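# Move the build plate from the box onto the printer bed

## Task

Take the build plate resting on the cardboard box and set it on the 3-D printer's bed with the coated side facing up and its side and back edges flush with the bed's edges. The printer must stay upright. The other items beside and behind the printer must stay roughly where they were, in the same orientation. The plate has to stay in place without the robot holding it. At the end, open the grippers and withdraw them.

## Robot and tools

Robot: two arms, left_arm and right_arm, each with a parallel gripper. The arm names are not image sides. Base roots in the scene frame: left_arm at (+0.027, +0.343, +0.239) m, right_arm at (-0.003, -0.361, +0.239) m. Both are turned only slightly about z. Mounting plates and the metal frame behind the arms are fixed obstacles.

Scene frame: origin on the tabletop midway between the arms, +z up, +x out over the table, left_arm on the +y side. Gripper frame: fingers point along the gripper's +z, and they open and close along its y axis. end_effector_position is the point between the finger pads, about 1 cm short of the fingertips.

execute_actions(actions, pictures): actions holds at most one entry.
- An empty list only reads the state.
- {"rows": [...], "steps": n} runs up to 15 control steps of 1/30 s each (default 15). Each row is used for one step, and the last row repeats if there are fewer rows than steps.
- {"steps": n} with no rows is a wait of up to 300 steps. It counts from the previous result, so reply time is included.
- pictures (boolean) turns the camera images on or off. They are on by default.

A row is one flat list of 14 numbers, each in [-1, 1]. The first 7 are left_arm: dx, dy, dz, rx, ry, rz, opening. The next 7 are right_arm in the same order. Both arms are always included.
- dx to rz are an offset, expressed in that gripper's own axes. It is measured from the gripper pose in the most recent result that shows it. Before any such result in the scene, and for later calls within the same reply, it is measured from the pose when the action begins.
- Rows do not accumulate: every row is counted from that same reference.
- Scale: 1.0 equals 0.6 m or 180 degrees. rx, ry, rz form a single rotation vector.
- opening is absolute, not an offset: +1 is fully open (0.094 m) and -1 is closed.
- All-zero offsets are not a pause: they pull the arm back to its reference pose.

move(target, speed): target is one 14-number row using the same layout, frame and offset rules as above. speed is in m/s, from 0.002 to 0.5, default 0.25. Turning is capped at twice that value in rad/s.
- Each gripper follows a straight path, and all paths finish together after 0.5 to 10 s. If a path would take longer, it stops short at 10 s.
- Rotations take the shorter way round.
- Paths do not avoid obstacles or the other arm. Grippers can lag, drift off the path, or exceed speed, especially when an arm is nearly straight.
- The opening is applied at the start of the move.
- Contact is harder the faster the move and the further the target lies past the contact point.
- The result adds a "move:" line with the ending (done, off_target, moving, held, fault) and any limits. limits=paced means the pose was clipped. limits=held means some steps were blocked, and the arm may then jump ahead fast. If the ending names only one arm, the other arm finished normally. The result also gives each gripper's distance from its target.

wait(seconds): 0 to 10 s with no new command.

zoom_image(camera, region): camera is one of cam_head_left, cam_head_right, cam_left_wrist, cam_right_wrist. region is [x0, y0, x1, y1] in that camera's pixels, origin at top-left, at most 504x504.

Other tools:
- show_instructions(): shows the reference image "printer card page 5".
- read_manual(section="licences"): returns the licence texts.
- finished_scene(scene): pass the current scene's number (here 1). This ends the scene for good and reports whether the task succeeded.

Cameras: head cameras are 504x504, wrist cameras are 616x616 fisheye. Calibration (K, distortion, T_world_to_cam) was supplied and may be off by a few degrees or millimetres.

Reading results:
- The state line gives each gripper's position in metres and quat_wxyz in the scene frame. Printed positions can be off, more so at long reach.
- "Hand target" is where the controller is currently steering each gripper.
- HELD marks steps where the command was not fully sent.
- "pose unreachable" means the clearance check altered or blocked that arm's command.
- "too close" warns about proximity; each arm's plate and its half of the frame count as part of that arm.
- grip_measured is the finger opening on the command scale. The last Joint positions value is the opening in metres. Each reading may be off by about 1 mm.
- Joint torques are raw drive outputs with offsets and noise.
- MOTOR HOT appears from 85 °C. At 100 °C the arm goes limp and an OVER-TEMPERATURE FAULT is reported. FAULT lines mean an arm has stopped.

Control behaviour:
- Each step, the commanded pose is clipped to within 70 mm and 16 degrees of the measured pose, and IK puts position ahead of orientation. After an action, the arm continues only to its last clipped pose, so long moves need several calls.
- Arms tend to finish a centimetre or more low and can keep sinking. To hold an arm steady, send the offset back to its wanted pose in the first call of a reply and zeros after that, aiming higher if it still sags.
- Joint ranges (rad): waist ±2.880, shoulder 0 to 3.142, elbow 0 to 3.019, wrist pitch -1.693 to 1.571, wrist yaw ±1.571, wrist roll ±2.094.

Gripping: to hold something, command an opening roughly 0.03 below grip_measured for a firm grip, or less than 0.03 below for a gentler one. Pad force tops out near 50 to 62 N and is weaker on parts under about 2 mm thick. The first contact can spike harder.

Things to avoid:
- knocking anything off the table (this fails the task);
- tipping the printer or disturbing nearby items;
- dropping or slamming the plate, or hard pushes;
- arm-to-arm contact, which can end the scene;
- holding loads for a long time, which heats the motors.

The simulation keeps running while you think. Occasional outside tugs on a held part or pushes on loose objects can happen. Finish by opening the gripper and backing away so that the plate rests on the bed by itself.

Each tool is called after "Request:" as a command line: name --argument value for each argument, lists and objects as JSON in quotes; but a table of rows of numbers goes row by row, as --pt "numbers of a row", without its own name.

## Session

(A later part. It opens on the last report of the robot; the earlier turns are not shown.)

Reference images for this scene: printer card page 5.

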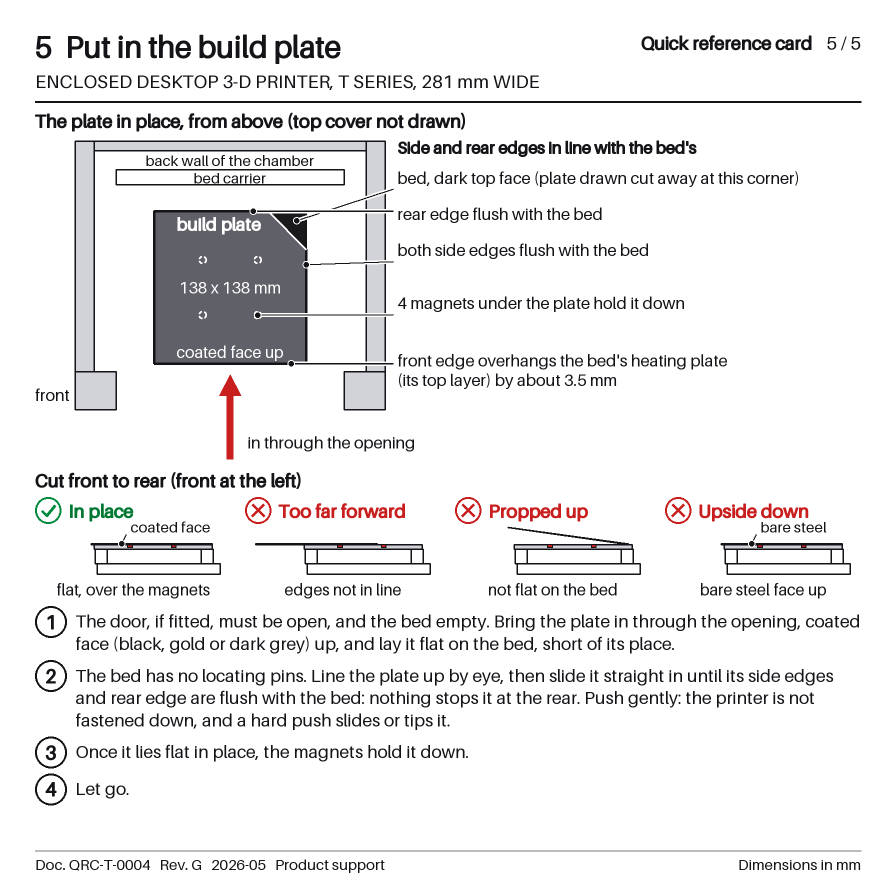

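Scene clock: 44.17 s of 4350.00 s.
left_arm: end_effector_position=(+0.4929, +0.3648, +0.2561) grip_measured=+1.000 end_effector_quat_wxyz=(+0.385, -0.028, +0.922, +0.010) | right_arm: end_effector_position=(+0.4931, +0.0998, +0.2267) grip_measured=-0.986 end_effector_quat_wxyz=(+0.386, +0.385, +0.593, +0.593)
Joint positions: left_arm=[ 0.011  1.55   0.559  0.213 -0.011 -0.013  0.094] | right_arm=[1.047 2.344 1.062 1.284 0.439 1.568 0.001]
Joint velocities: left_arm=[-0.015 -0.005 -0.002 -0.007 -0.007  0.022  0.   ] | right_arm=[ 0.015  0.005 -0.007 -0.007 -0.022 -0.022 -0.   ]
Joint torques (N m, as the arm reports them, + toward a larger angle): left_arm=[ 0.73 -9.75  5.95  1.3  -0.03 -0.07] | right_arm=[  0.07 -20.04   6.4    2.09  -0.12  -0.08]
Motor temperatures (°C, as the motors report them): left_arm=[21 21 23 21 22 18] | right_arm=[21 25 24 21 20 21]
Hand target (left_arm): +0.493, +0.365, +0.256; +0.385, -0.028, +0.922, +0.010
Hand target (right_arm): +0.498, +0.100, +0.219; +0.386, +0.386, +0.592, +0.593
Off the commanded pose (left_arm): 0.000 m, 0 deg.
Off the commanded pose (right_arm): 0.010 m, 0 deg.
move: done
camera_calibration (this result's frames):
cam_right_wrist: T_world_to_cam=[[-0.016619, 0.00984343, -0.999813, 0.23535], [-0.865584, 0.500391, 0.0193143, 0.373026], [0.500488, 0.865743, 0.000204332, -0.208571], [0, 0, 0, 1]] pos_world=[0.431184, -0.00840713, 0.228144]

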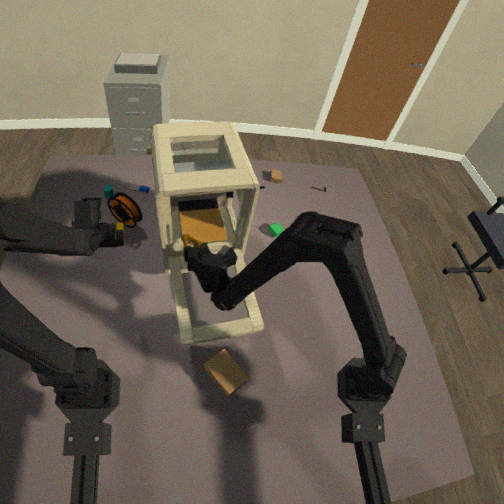

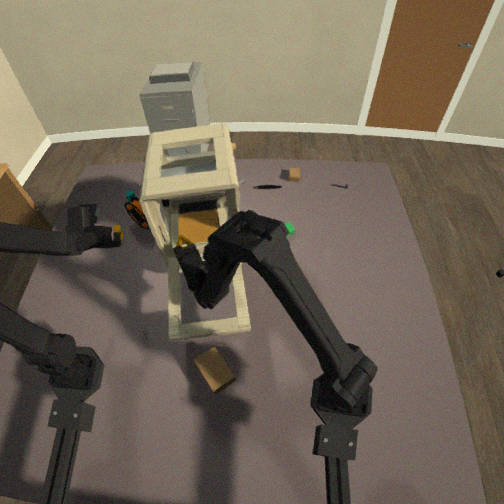

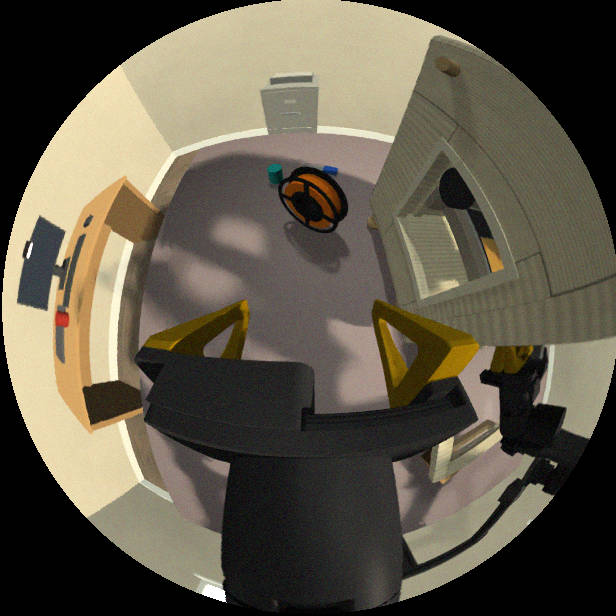

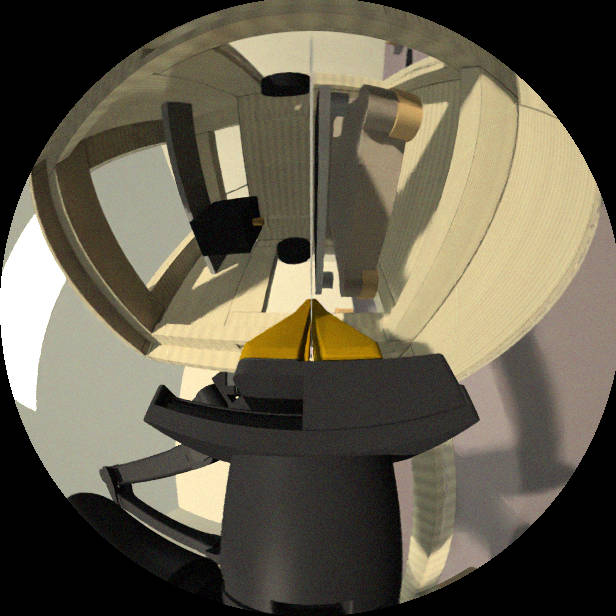

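Request:
execute_actions --actions '[]'

Request:
move --target '[0,0,0,0,0,0,1,0,0,0,0,0,0,-0.65]'

Request:
move --target '[0,0,0,0,0,0,1,0,0.01,-0.12,0,0,0,-0.65]' --speed 0.06

Request:
move --target '[0,0,0,0,0,0,1,-0.055,0.01,-0.02,0,-0.1,0,-0.65]'

Request:
move --target '[0,0,0,0,0,0,1,0,0.01,0,0,0,-0.5,0.3]' --speed 0.4

Scene clock: 49.93 s of 4350.00 s.
left_arm: end_effector_position=(+0.4929, +0.3648, +0.2561) grip_measured=+1.000 end_effector_quat_wxyz=(+0.385, -0.028, +0.922, +0.010) | right_arm: end_effector_position=(+0.4931, +0.0998, +0.2267) grip_measured=-0.986 end_effector_quat_wxyz=(+0.386, +0.385, +0.593, +0.593)
Joint positions: left_arm=[ 0.011  1.55   0.559  0.213 -0.011 -0.013  0.094] | right_arm=[1.047 2.344 1.062 1.284 0.439 1.568 0.001]
Joint velocities: left_arm=[ 0.005 -0.015  0.002 -0.007 -0.007 -0.022  0.   ] | right_arm=[ 0.005 -0.005  0.002  0.002 -0.022 -0.007  0.   ]
Joint torques (N m, as the arm reports them, + toward a larger angle): left_arm=[ 0.03 -8.71  5.74  1.41  0.04 -0.04] | right_arm=[  0.34 -20.22   6.25   2.04  -0.1   -0.09]
Motor temperatures (°C, as the motors report them): left_arm=[21 21 24 21 22 18] | right_arm=[21 25 24 21 20 21]
Hand target (left_arm): +0.493, +0.365, +0.256; +0.385, -0.028, +0.922, +0.010
Hand target (right_arm): +0.498, +0.100, +0.219; +0.386, +0.386, +0.592, +0.593
Off the commanded pose (left_arm): 0.000 m, 0 deg.
Off the commanded pose (right_arm): 0.010 m, 0 deg.
Steps of this call (steps 1 to 90: nothing new was sent; then 2.77 s passed at rest). Readings (end_effector_position):
1: left_arm (+0.4929, +0.3648, +0.2561) | right_arm (+0.4931, +0.0998, +0.2267)
2: left_arm (+0.4929, +0.3648, +0.2561) | right_arm (+0.4931, +0.0998, +0.2267)
4: left_arm (+0.4929, +0.3648, +0.2561) | right_arm (+0.4931, +0.0998, +0.2267)
8: left_arm (+0.4929, +0.3648, +0.2561) | right_arm (+0.4931, +0.0998, +0.2267)
90: the state above
camera_calibration (this result's frames):
cam_right_wrist: T_world_to_cam=[[-0.016619, 0.00984343, -0.999813, 0.23535], [-0.865584, 0.500391, 0.0193143, 0.373026], [0.500488, 0.865743, 0.000204332, -0.208571], [0, 0, 0, 1]] pos_world=[0.431184, -0.00840713, 0.228144]

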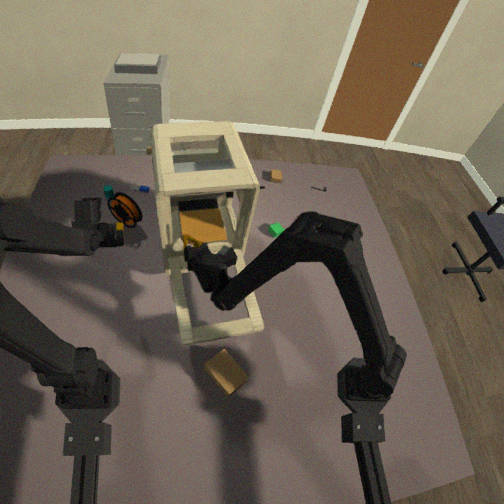

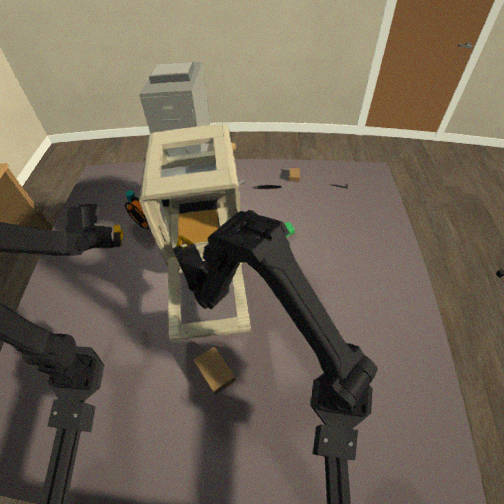

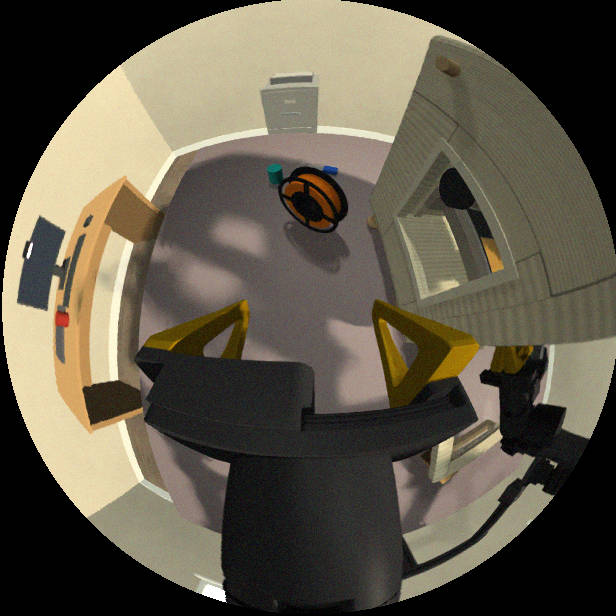

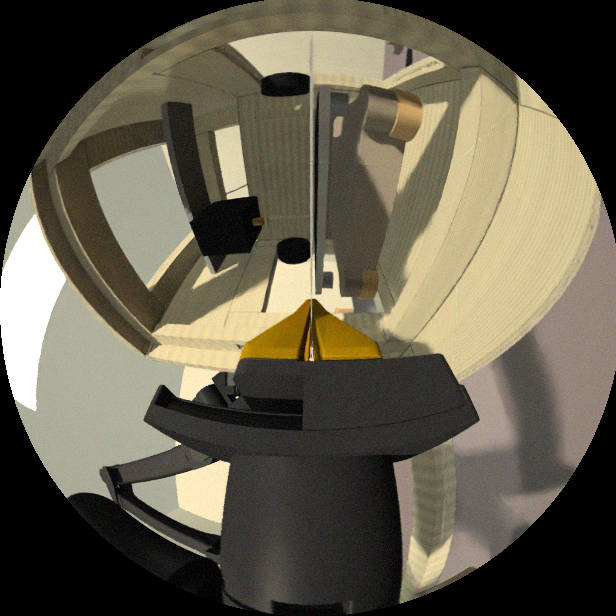

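Scene clock: 50.43 s of 4350.00 s.
left_arm: end_effector_position=(+0.4929, +0.3648, +0.2561) grip_measured=+1.000 end_effector_quat_wxyz=(+0.385, -0.028, +0.922, +0.010) | right_arm: end_effector_position=(+0.4931, +0.0998, +0.2267) grip_measured=-0.652 end_effector_quat_wxyz=(+0.386, +0.385, +0.593, +0.593)
Joint positions: left_arm=[ 0.011  1.55   0.559  0.213 -0.011 -0.013  0.094] | right_arm=[1.047 2.344 1.062 1.284 0.439 1.568 0.016]
Joint velocities: left_arm=[-0.005  0.005 -0.002 -0.027 -0.125 -0.007  0.   ] | right_arm=[ 0.005 -0.015  0.027  0.022 -0.066 -0.037 -0.001]
Joint torques (N m, as the arm reports them, + toward a larger angle): left_arm=[  1.09 -10.13   5.97   1.46   0.    -0.05] | right_arm=[  0.58 -22.45   4.59   1.92   0.11  -0.11]
Motor temperatures (°C, as the motors report them): left_arm=[21 21 24 21 22 18] | right_arm=[21 25 24 21 20 21]
Hand target (left_arm): +0.493, +0.365, +0.256; +0.385, -0.028, +0.922, +0.010
Hand target (right_arm): +0.493, +0.100, +0.227; +0.386, +0.385, +0.593, +0.593
Off the commanded pose (left_arm): 0.000 m, 0 deg.
Off the commanded pose (right_arm): 0.000 m, 0 deg.
move: done
camera_calibration (this result's frames):
cam_right_wrist: T_world_to_cam=[[-0.016619, 0.00984343, -0.999813, 0.23535], [-0.865584, 0.500391, 0.0193143, 0.373026], [0.500488, 0.865743, 0.000204332, -0.208571], [0, 0, 0, 1]] pos_world=[0.431184, -0.00840713, 0.228144]

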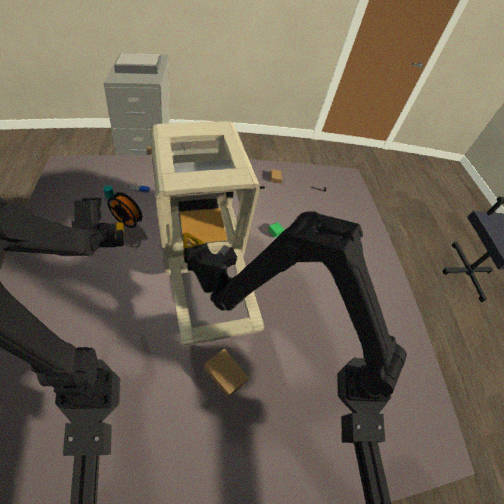

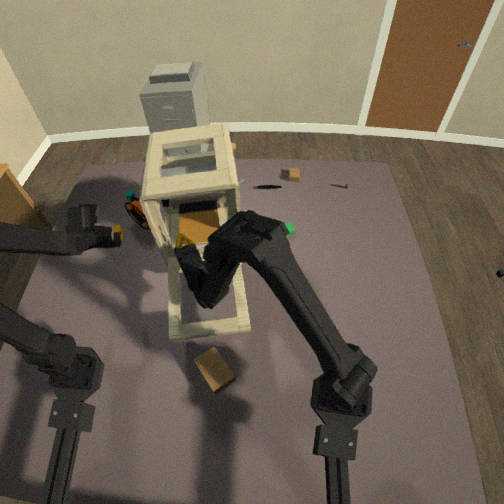

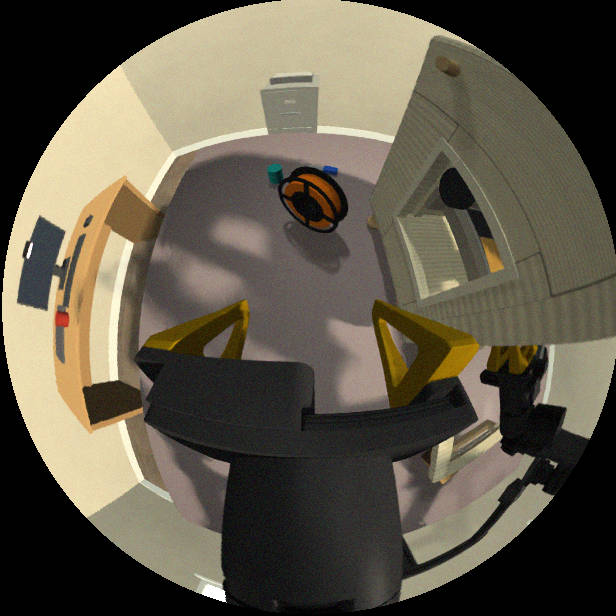

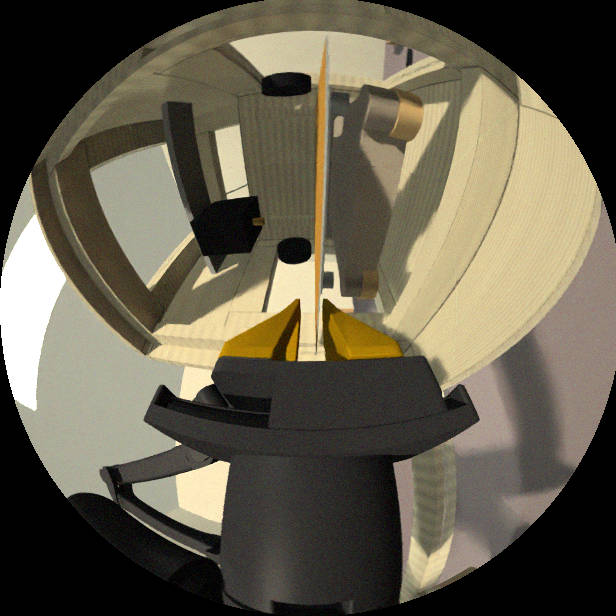

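Scene clock: 51.97 s of 4350.00 s.
left_arm: end_effector_position=(+0.4929, +0.3648, +0.2561) grip_measured=+1.000 end_effector_quat_wxyz=(+0.385, -0.028, +0.922, +0.010) | right_arm: end_effector_position=(+0.4285, +0.0688, +0.2186) grip_measured=-0.652 end_effector_quat_wxyz=(+0.385, +0.386, +0.604, +0.581)
Joint positions: left_arm=[ 0.011  1.55   0.559  0.213 -0.011 -0.013  0.094] | right_arm=[1.11  2.307 0.874 1.402 0.503 1.568 0.016]
Joint velocities: left_arm=[-0.015 -0.005 -0.002 -0.017  0.066  0.022  0.   ] | right_arm=[ 0.005  0.005 -0.007 -0.017 -0.095 -0.037 -0.001]
Joint torques (N m, as the arm reports them, + toward a larger angle): left_arm=[ 0.54 -9.79  5.77  1.22 -0.04 -0.06] | right_arm=[  0.39 -22.19   2.61   2.72   0.29  -0.14]
Motor temperatures (°C, as the motors report them): left_arm=[21 21 24 21 22 18] | right_arm=[21 25 24 21 20 21]
Hand target (left_arm): +0.493, +0.365, +0.256; +0.385, -0.028, +0.922, +0.010
Hand target (right_arm): +0.427, +0.071, +0.233; +0.386, +0.385, +0.593, +0.593
Off the commanded pose (left_arm): 0.000 m, 0 deg.
Off the commanded pose (right_arm): 0.014 m, 2 deg.
move: off_target (right_arm)
camera_calibration (this result's frames):
cam_right_wrist: T_world_to_cam=[[-0.0368069, -0.0164537, -0.999187, 0.236788], [-0.864615, 0.501881, 0.0235852, 0.331351], [0.501085, 0.86478, -0.0326988, -0.142351], [0, 0, 0, 1]] pos_world=[0.366536, -0.039301, 0.224126]

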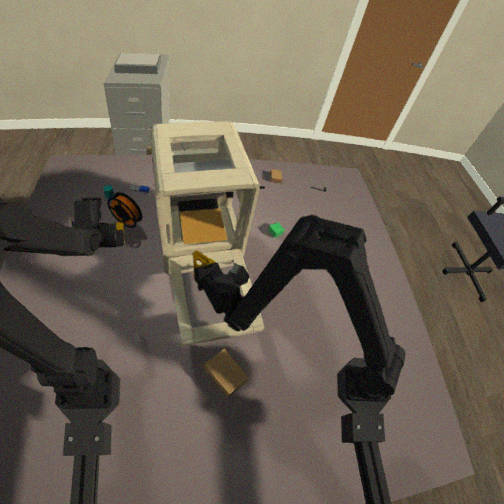

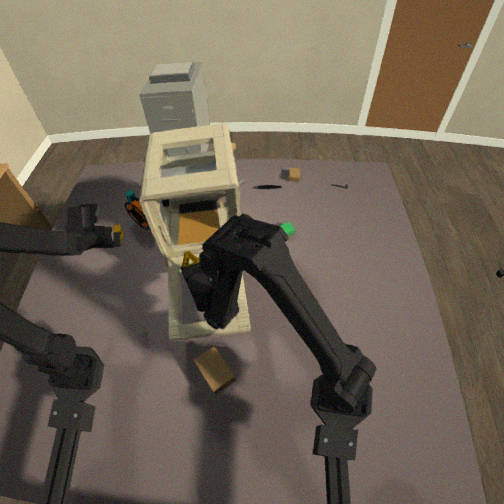

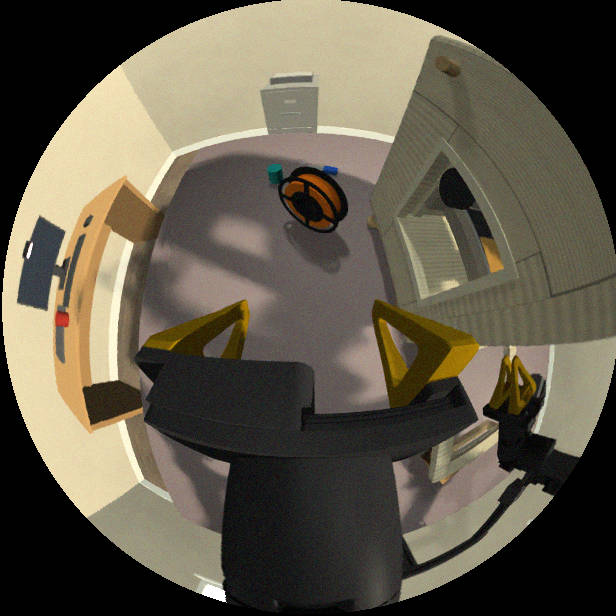

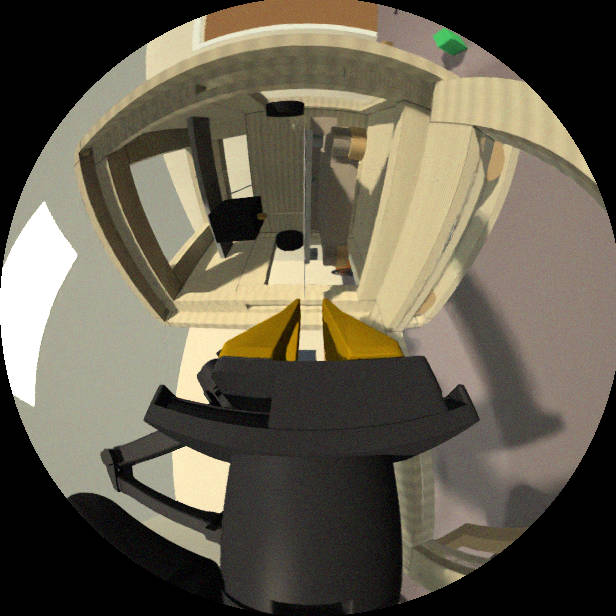

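Scene clock: 52.90 s of 4350.00 s.
left_arm: end_effector_position=(+0.4929, +0.3648, +0.2561) grip_measured=+1.000 end_effector_quat_wxyz=(+0.385, -0.028, +0.922, +0.010) | right_arm: end_effector_position=(+0.4296, +0.0258, +0.2178) grip_measured=-0.652 end_effector_quat_wxyz=(+0.476, +0.472, +0.540, +0.509)
Joint positions: left_arm=[ 0.011  1.55   0.559  0.213 -0.011 -0.013  0.094] | right_arm=[1.146 2.307 0.874 1.392 0.855 1.568 0.016]
Joint velocities: left_arm=[-0.005 -0.015  0.002 -0.012 -0.007 -0.081  0.   ] | right_arm=[-0.015 -0.015 -0.012  0.007  0.022 -0.051 -0.   ]
Joint torques (N m, as the arm reports them, + toward a larger angle): left_arm=[  0.2  -10.62   5.95   1.51   0.    -0.02] | right_arm=[  0.89 -20.93   4.25   1.17   0.34  -0.12]
Motor temperatures (°C, as the motors report them): left_arm=[21 21 24 21 22 18] | right_arm=[21 25 24 21 20 21]
Hand target (left_arm): +0.493, +0.365, +0.256; +0.385, -0.028, +0.922, +0.010
Hand target (right_arm): +0.431, +0.034, +0.226; +0.475, +0.472, +0.536, +0.514
Off the commanded pose (left_arm): 0.000 m, 0 deg.
Off the commanded pose (right_arm): 0.011 m, 1 deg.
move: off_target (right_arm)
camera_calibration (this result's frames):
cam_right_wrist: T_world_to_cam=[[-0.0389288, -0.0208339, -0.999025, 0.236297], [-0.665858, 0.746006, 0.010389, 0.265], [0.745062, 0.665613, -0.0429135, -0.203173], [0, 0, 0, 1]] pos_world=[0.337027, -0.057534, 0.224594]

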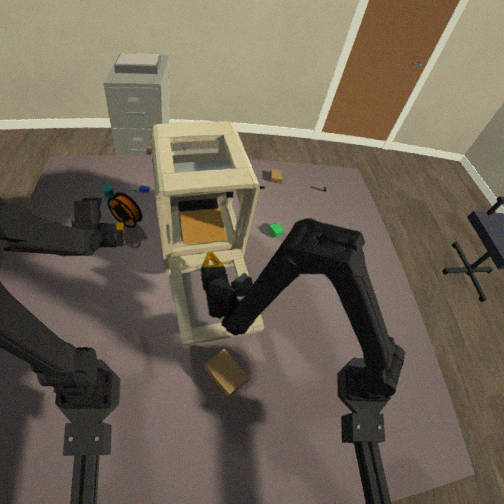

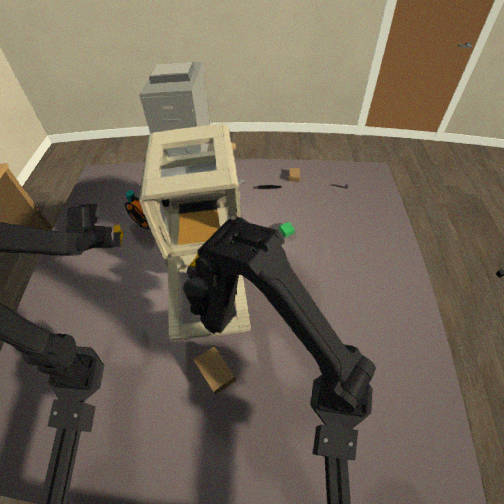

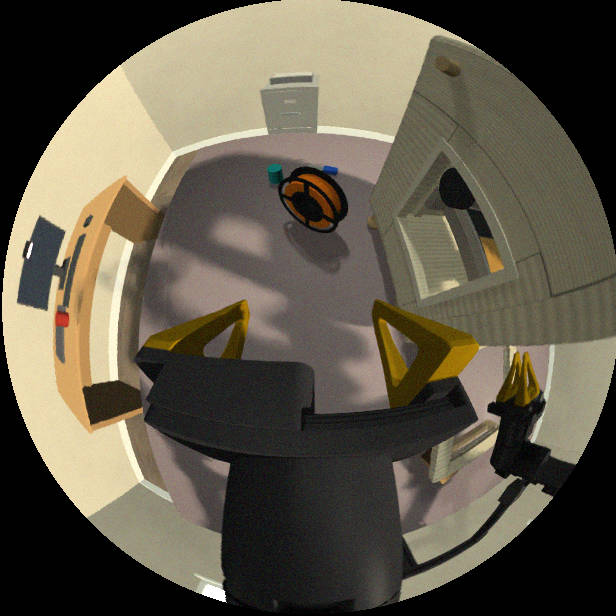

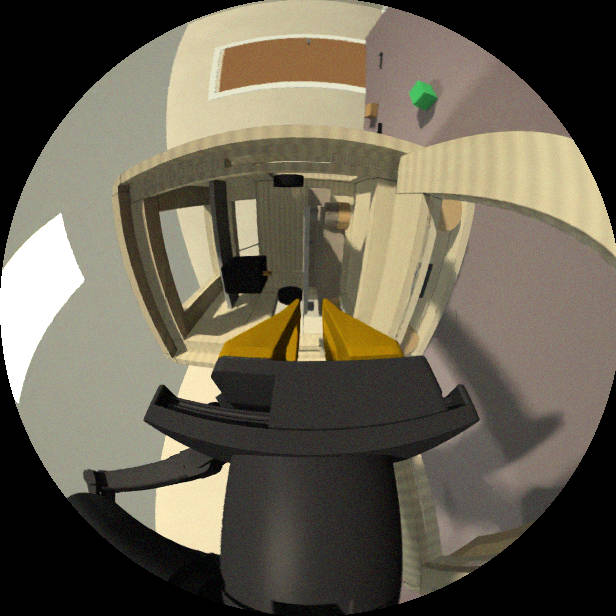

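Scene clock: 55.57 s of 4350.00 s.
left_arm: end_effector_position=(+0.4929, +0.3648, +0.2561) grip_measured=+1.000 end_effector_quat_wxyz=(+0.385, -0.028, +0.922, +0.010) | right_arm: end_effector_position=(+0.4297, +0.0261, +0.2167) grip_measured=+0.298 end_effector_quat_wxyz=(+0.694, -0.047, +0.718, +0.024)
Joint positions: left_arm=[ 0.011  1.55   0.559  0.213 -0.011 -0.013  0.094] | right_arm=[1.146 2.304 0.874 1.377 0.855 0.009 0.061]
Joint velocities: left_arm=[ 0.015  0.005  0.002  0.022 -0.066 -0.037  0.   ] | right_arm=[-0.015 -0.005 -0.002 -0.007  0.051 -0.007 -0.   ]
Joint torques (N m, as the arm reports them, + toward a larger angle): left_arm=[-0.07 -9.    5.79  1.37  0.02 -0.09] | right_arm=[ -0.05 -21.84   2.46   1.87   0.14  -0.06]
Motor temperatures (°C, as the motors report them): left_arm=[21 21 24 21 22 18] | right_arm=[21 25 24 21 20 21]
Hand target (left_arm): +0.493, +0.365, +0.256; +0.385, -0.028, +0.922, +0.010
Hand target (right_arm): +0.430, +0.026, +0.224; +0.696, -0.048, +0.716, +0.024
Off the commanded pose (left_arm): 0.000 m, 0 deg.
Off the commanded pose (right_arm): 0.007 m, 0 deg.
move: done
camera_calibration (this result's frames):
cam_right_wrist: T_world_to_cam=[[0.0886078, -0.995967, 0.0140976, -0.0136919], [-0.61352, -0.0657216, -0.78694, 0.4364], [0.784693, 0.0610798, -0.616869, -0.0804239], [0, 0, 0, 1]] pos_world=[0.332061, 0.0199566, 0.294003]

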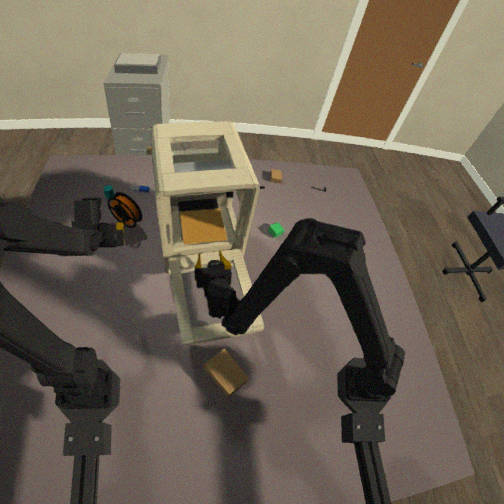

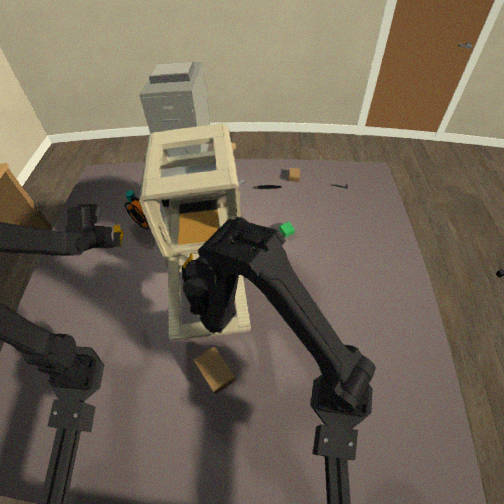

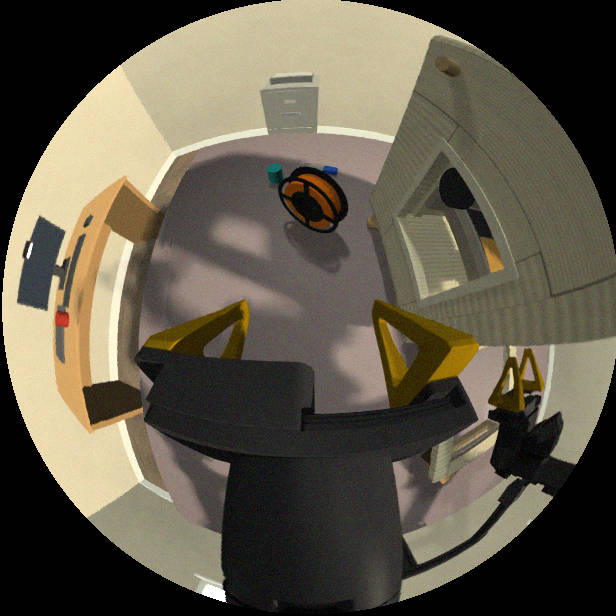

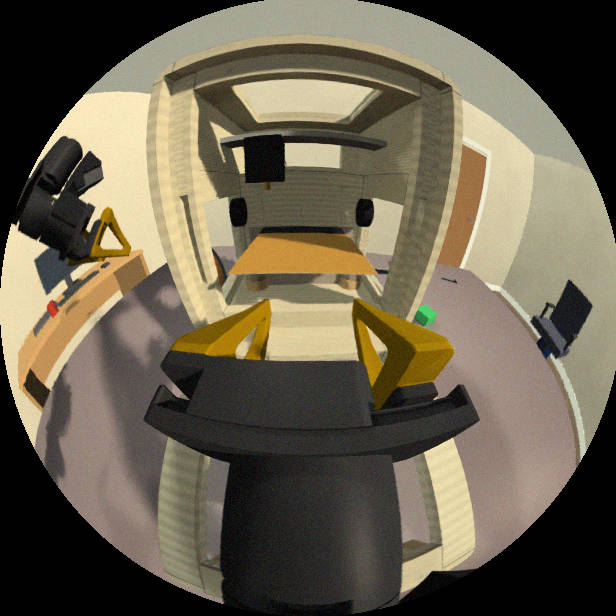

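Request:
move --target '[0,0,0,0,0,0,1,-0.012,0.015,0.07,0,0,0.01,0.3]' --speed 0.05

Request:
zoom_image --camera "cam_right_wrist" --region '[200,200,420,340]'

Scene clock: 58.00 s of 4350.00 s.
left_arm: end_effector_position=(+0.4929, +0.3648, +0.2561) grip_measured=+1.000 end_effector_quat_wxyz=(+0.385, -0.028, +0.922, +0.010) | right_arm: end_effector_position=(+0.4641, +0.0352, +0.2208) grip_measured=+0.298 end_effector_quat_wxyz=(+0.692, -0.041, +0.720, +0.031)
Joint positions: left_arm=[ 0.011  1.55   0.559  0.213 -0.011 -0.013  0.094] | right_arm=[1.098 2.304 0.948 1.301 0.806 0.027 0.061]
Joint velocities: left_arm=[ 0.015 -0.005  0.002  0.007 -0.037  0.051  0.   ] | right_arm=[-0.015 -0.015 -0.007  0.007  0.066  0.007 -0.   ]
Joint torques (N m, as the arm reports them, + toward a larger angle): left_arm=[ 1.09 -9.61  5.67  1.34 -0.05 -0.02] | right_arm=[  0.23 -19.92   5.8    1.36  -0.05   0.11]
Motor temperatures (°C, as the motors report them): left_arm=[21 21 24 21 22 18] | right_arm=[21 25 24 21 20 21]
Hand target (left_arm): +0.493, +0.365, +0.256; +0.385, -0.028, +0.922, +0.010
Hand target (right_arm): +0.471, +0.039, +0.222; +0.693, -0.035, +0.719, +0.035
Off the commanded pose (left_arm): 0.000 m, 0 deg.
Off the commanded pose (right_arm): 0.008 m, 1 deg.
move: done
camera_calibration (this result's frames):
cam_right_wrist: T_world_to_cam=[[0.0890071, -0.996022, -0.00425239, -0.003893], [-0.617683, -0.0518476, -0.784716, 0.462279], [0.781374, 0.0724719, -0.619841, -0.103564], [0, 0, 0, 1]] pos_world=[0.36681, 0.027596, 0.298548]

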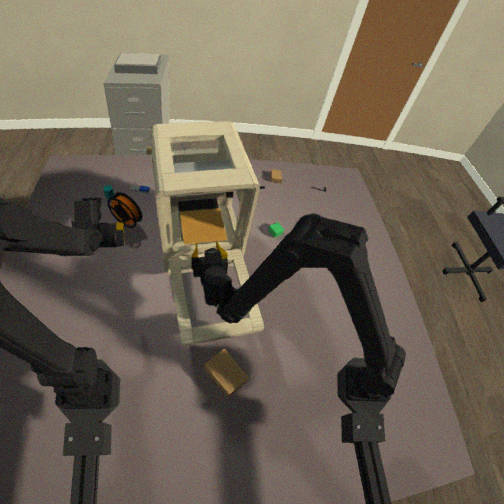

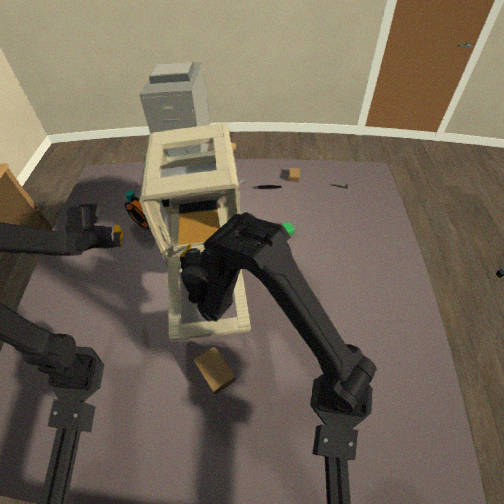

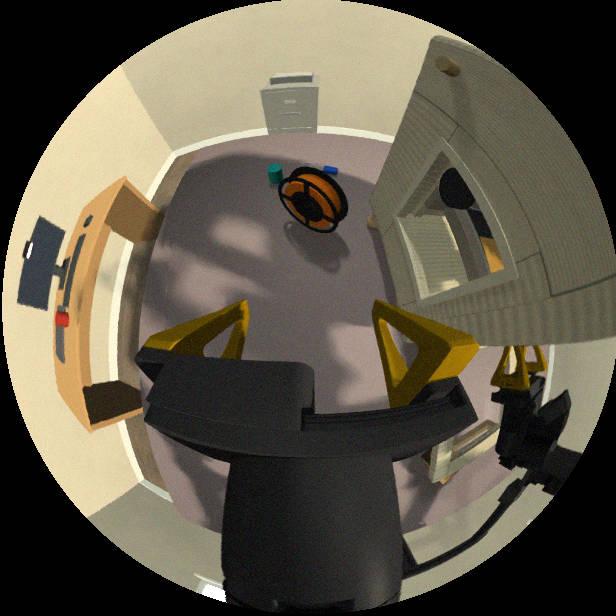

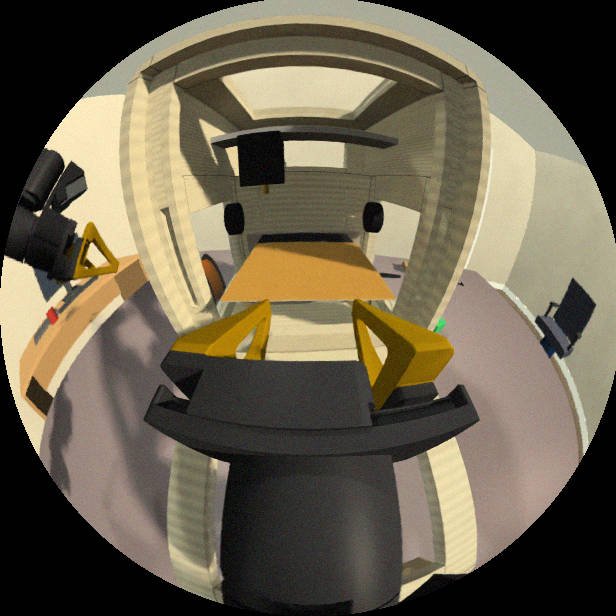

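Region (200, 200, 420, 340) of cam_right_wrist's 616x616 image, scaled by 2.291, with more detail than that image has; it fills the top 321 rows of this view, and the rest is white.

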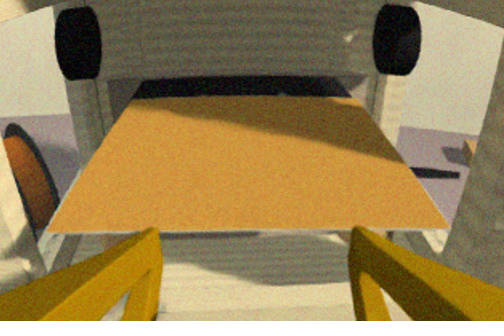

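Request:
move --target '[0,0,0,0,0,0,1,-0.003,0.013,0.065,0,0,0,0.3]' --speed 0.02

Request:
zoom_image --camera "cam_right_wrist" --region '[200,200,420,340]'

Scene clock: 61.83 s of 4350.00 s.
left_arm: end_effector_position=(+0.4929, +0.3648, +0.2561) grip_measured=+1.000 end_effector_quat_wxyz=(+0.385, -0.028, +0.922, +0.010) | right_arm: end_effector_position=(+0.4938, +0.0447, +0.2286) grip_measured=+0.298 end_effector_quat_wxyz=(+0.693, -0.039, +0.719, +0.036)
Joint positions: left_arm=[ 0.011  1.55   0.559  0.213 -0.011 -0.013  0.094] | right_arm=[1.062 2.304 1.016 1.24  0.765 0.028 0.061]
Joint velocities: left_arm=[-0.015  0.005 -0.012  0.017 -0.066 -0.007  0.   ] | right_arm=[-0.005 -0.015  0.002 -0.022  0.022 -0.066 -0.   ]
Joint torques (N m, as the arm reports them, + toward a larger angle): left_arm=[-0.62 -9.34  6.1   1.18 -0.04 -0.02] | right_arm=[ -1.02 -19.85   7.07   1.44  -0.08   0.05]
Motor temperatures (°C, as the motors report them): left_arm=[21 21 24 21 22 18] | right_arm=[21 25 24 21 20 21]
Hand target (left_arm): +0.493, +0.365, +0.256; +0.385, -0.028, +0.922, +0.010
Hand target (right_arm): +0.502, +0.046, +0.221; +0.692, -0.041, +0.720, +0.031
Off the commanded pose (left_arm): 0.000 m, 0 deg.
Off the commanded pose (right_arm): 0.012 m, 1 deg.
move: off_target (right_arm)
camera_calibration (this result's frames):
cam_right_wrist: T_world_to_cam=[[0.0938737, -0.995506, -0.0124898, 0.00240356], [-0.614621, -0.048079, -0.787356, 0.486171], [0.783217, 0.0815885, -0.616372, -0.124745], [0, 0, 0, 1]] pos_world=[0.396288, 0.0359451, 0.30593]

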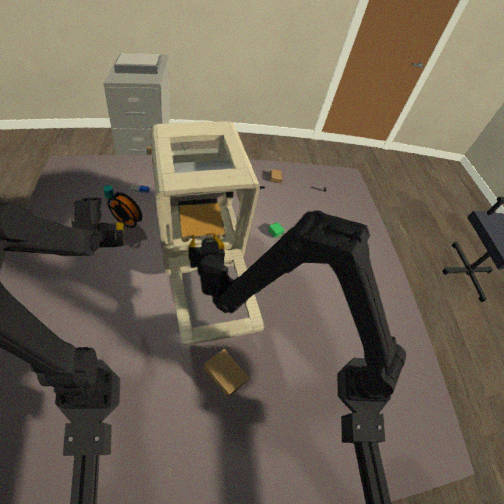

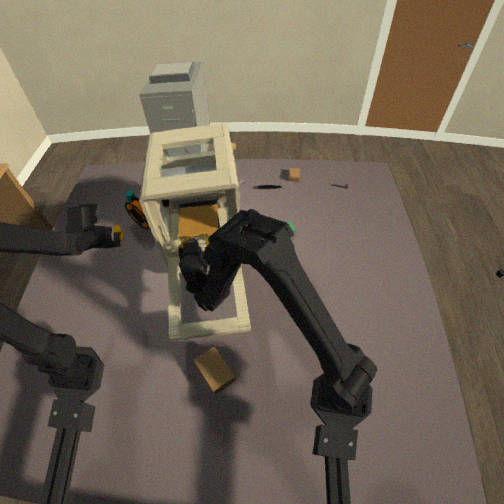

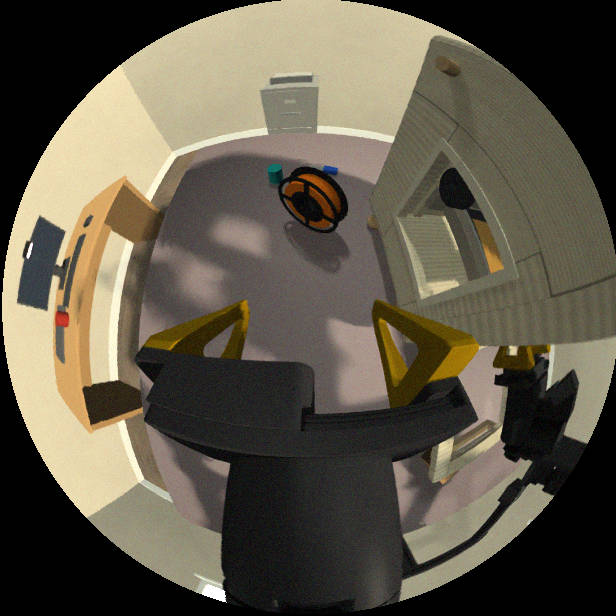

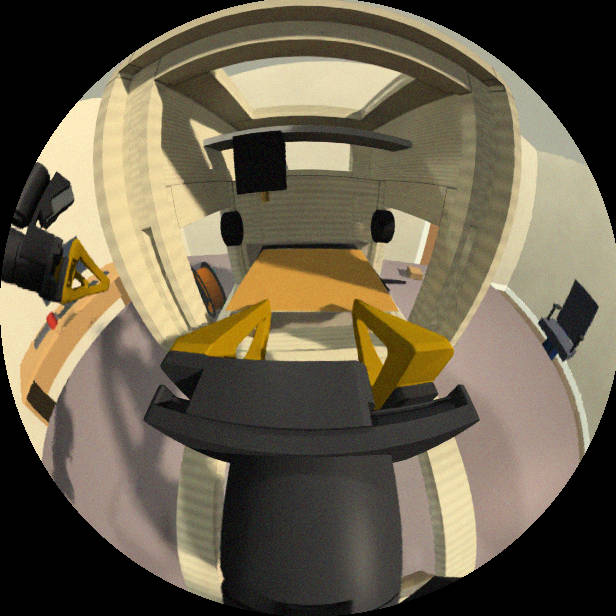

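Region (200, 200, 420, 340) of cam_right_wrist's 616x616 image, scaled by 2.291, with more detail than that image has; it fills the top 321 rows of this view, and the rest is white.

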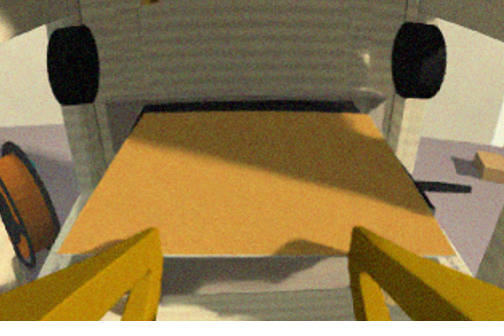

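Request:
move --target '[0,0,0,0,0,0,1,0.022,-0.001,0.032,-0.012,0,0,0.3]' --speed 0.015

Request:
zoom_image --camera "cam_right_wrist" --region '[200,200,420,340]'

Scene clock: 64.97 s of 4350.00 s.
left_arm: end_effector_position=(+0.4929, +0.3648, +0.2561) grip_measured=+1.000 end_effector_quat_wxyz=(+0.385, -0.028, +0.922, +0.010) | right_arm: end_effector_position=(+0.5041, +0.0452, +0.2236) grip_measured=+0.298 end_effector_quat_wxyz=(+0.691, -0.055, +0.719, +0.051)
Joint positions: left_arm=[ 0.011  1.55   0.559  0.213 -0.011 -0.013  0.094] | right_arm=[1.036 2.317 1.027 1.24  0.696 0.028 0.061]
Joint velocities: left_arm=[-0.005  0.005 -0.007 -0.022  0.007 -0.037  0.   ] | right_arm=[-0.005 -0.015 -0.002  0.002  0.022 -0.007 -0.001]
Joint torques (N m, as the arm reports them, + toward a larger angle): left_arm=[ 0.27 -9.47  5.99  1.28  0.01  0.03] | right_arm=[ -0.01 -19.29   6.93   2.1   -0.05  -0.02]
Motor temperatures (°C, as the motors report them): left_arm=[21 21 24 21 22 18] | right_arm=[21 25 24 21 20 21]
Hand target (left_arm): +0.493, +0.365, +0.256; +0.385, -0.028, +0.922, +0.010
Hand target (right_arm): +0.512, +0.046, +0.215; +0.692, -0.052, +0.718, +0.050
Off the commanded pose (left_arm): 0.000 m, 0 deg.
Off the commanded pose (right_arm): 0.012 m, 0 deg.
move: off_target (right_arm)
camera_calibration (this result's frames):
cam_right_wrist: T_world_to_cam=[[0.136938, -0.990488, -0.0134636, -0.0197637], [-0.615072, -0.0743655, -0.784956, 0.489394], [0.776489, 0.115771, -0.619405, -0.133428], [0, 0, 0, 1]] pos_world=[0.407324, 0.0322654, 0.301241]

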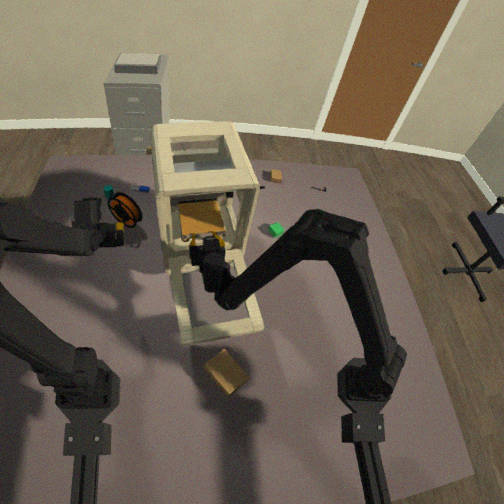

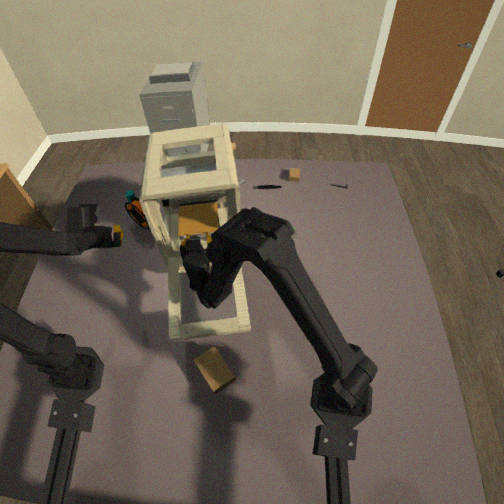

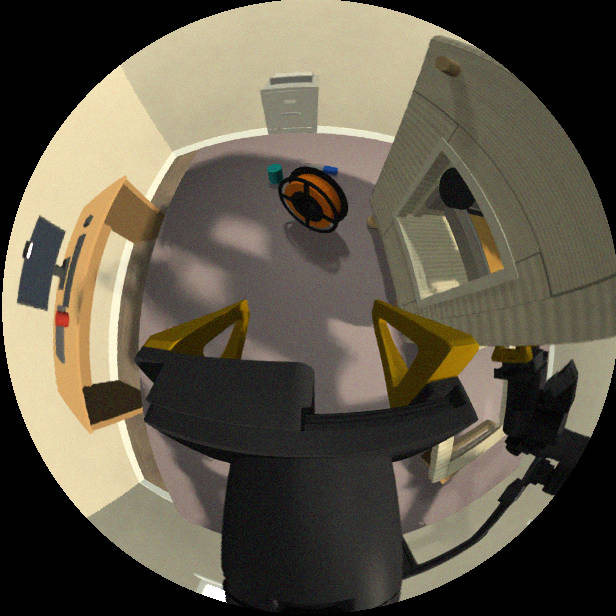

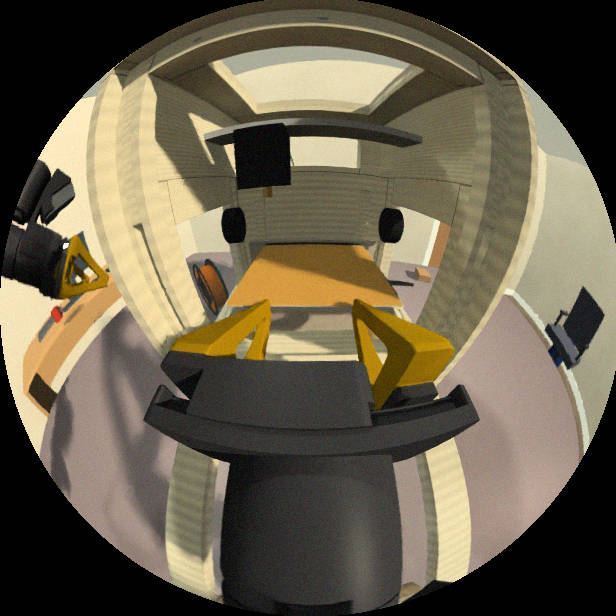

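Region (200, 200, 420, 340) of cam_right_wrist's 616x616 image, scaled by 2.291, with more detail than that image has; it fills the top 321 rows of this view, and the rest is white.

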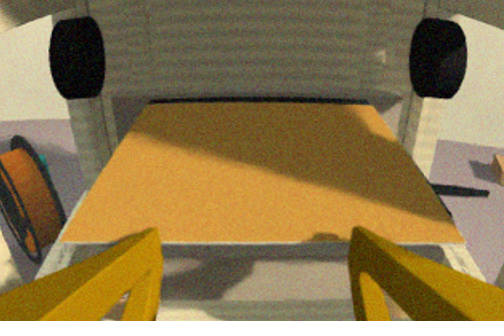

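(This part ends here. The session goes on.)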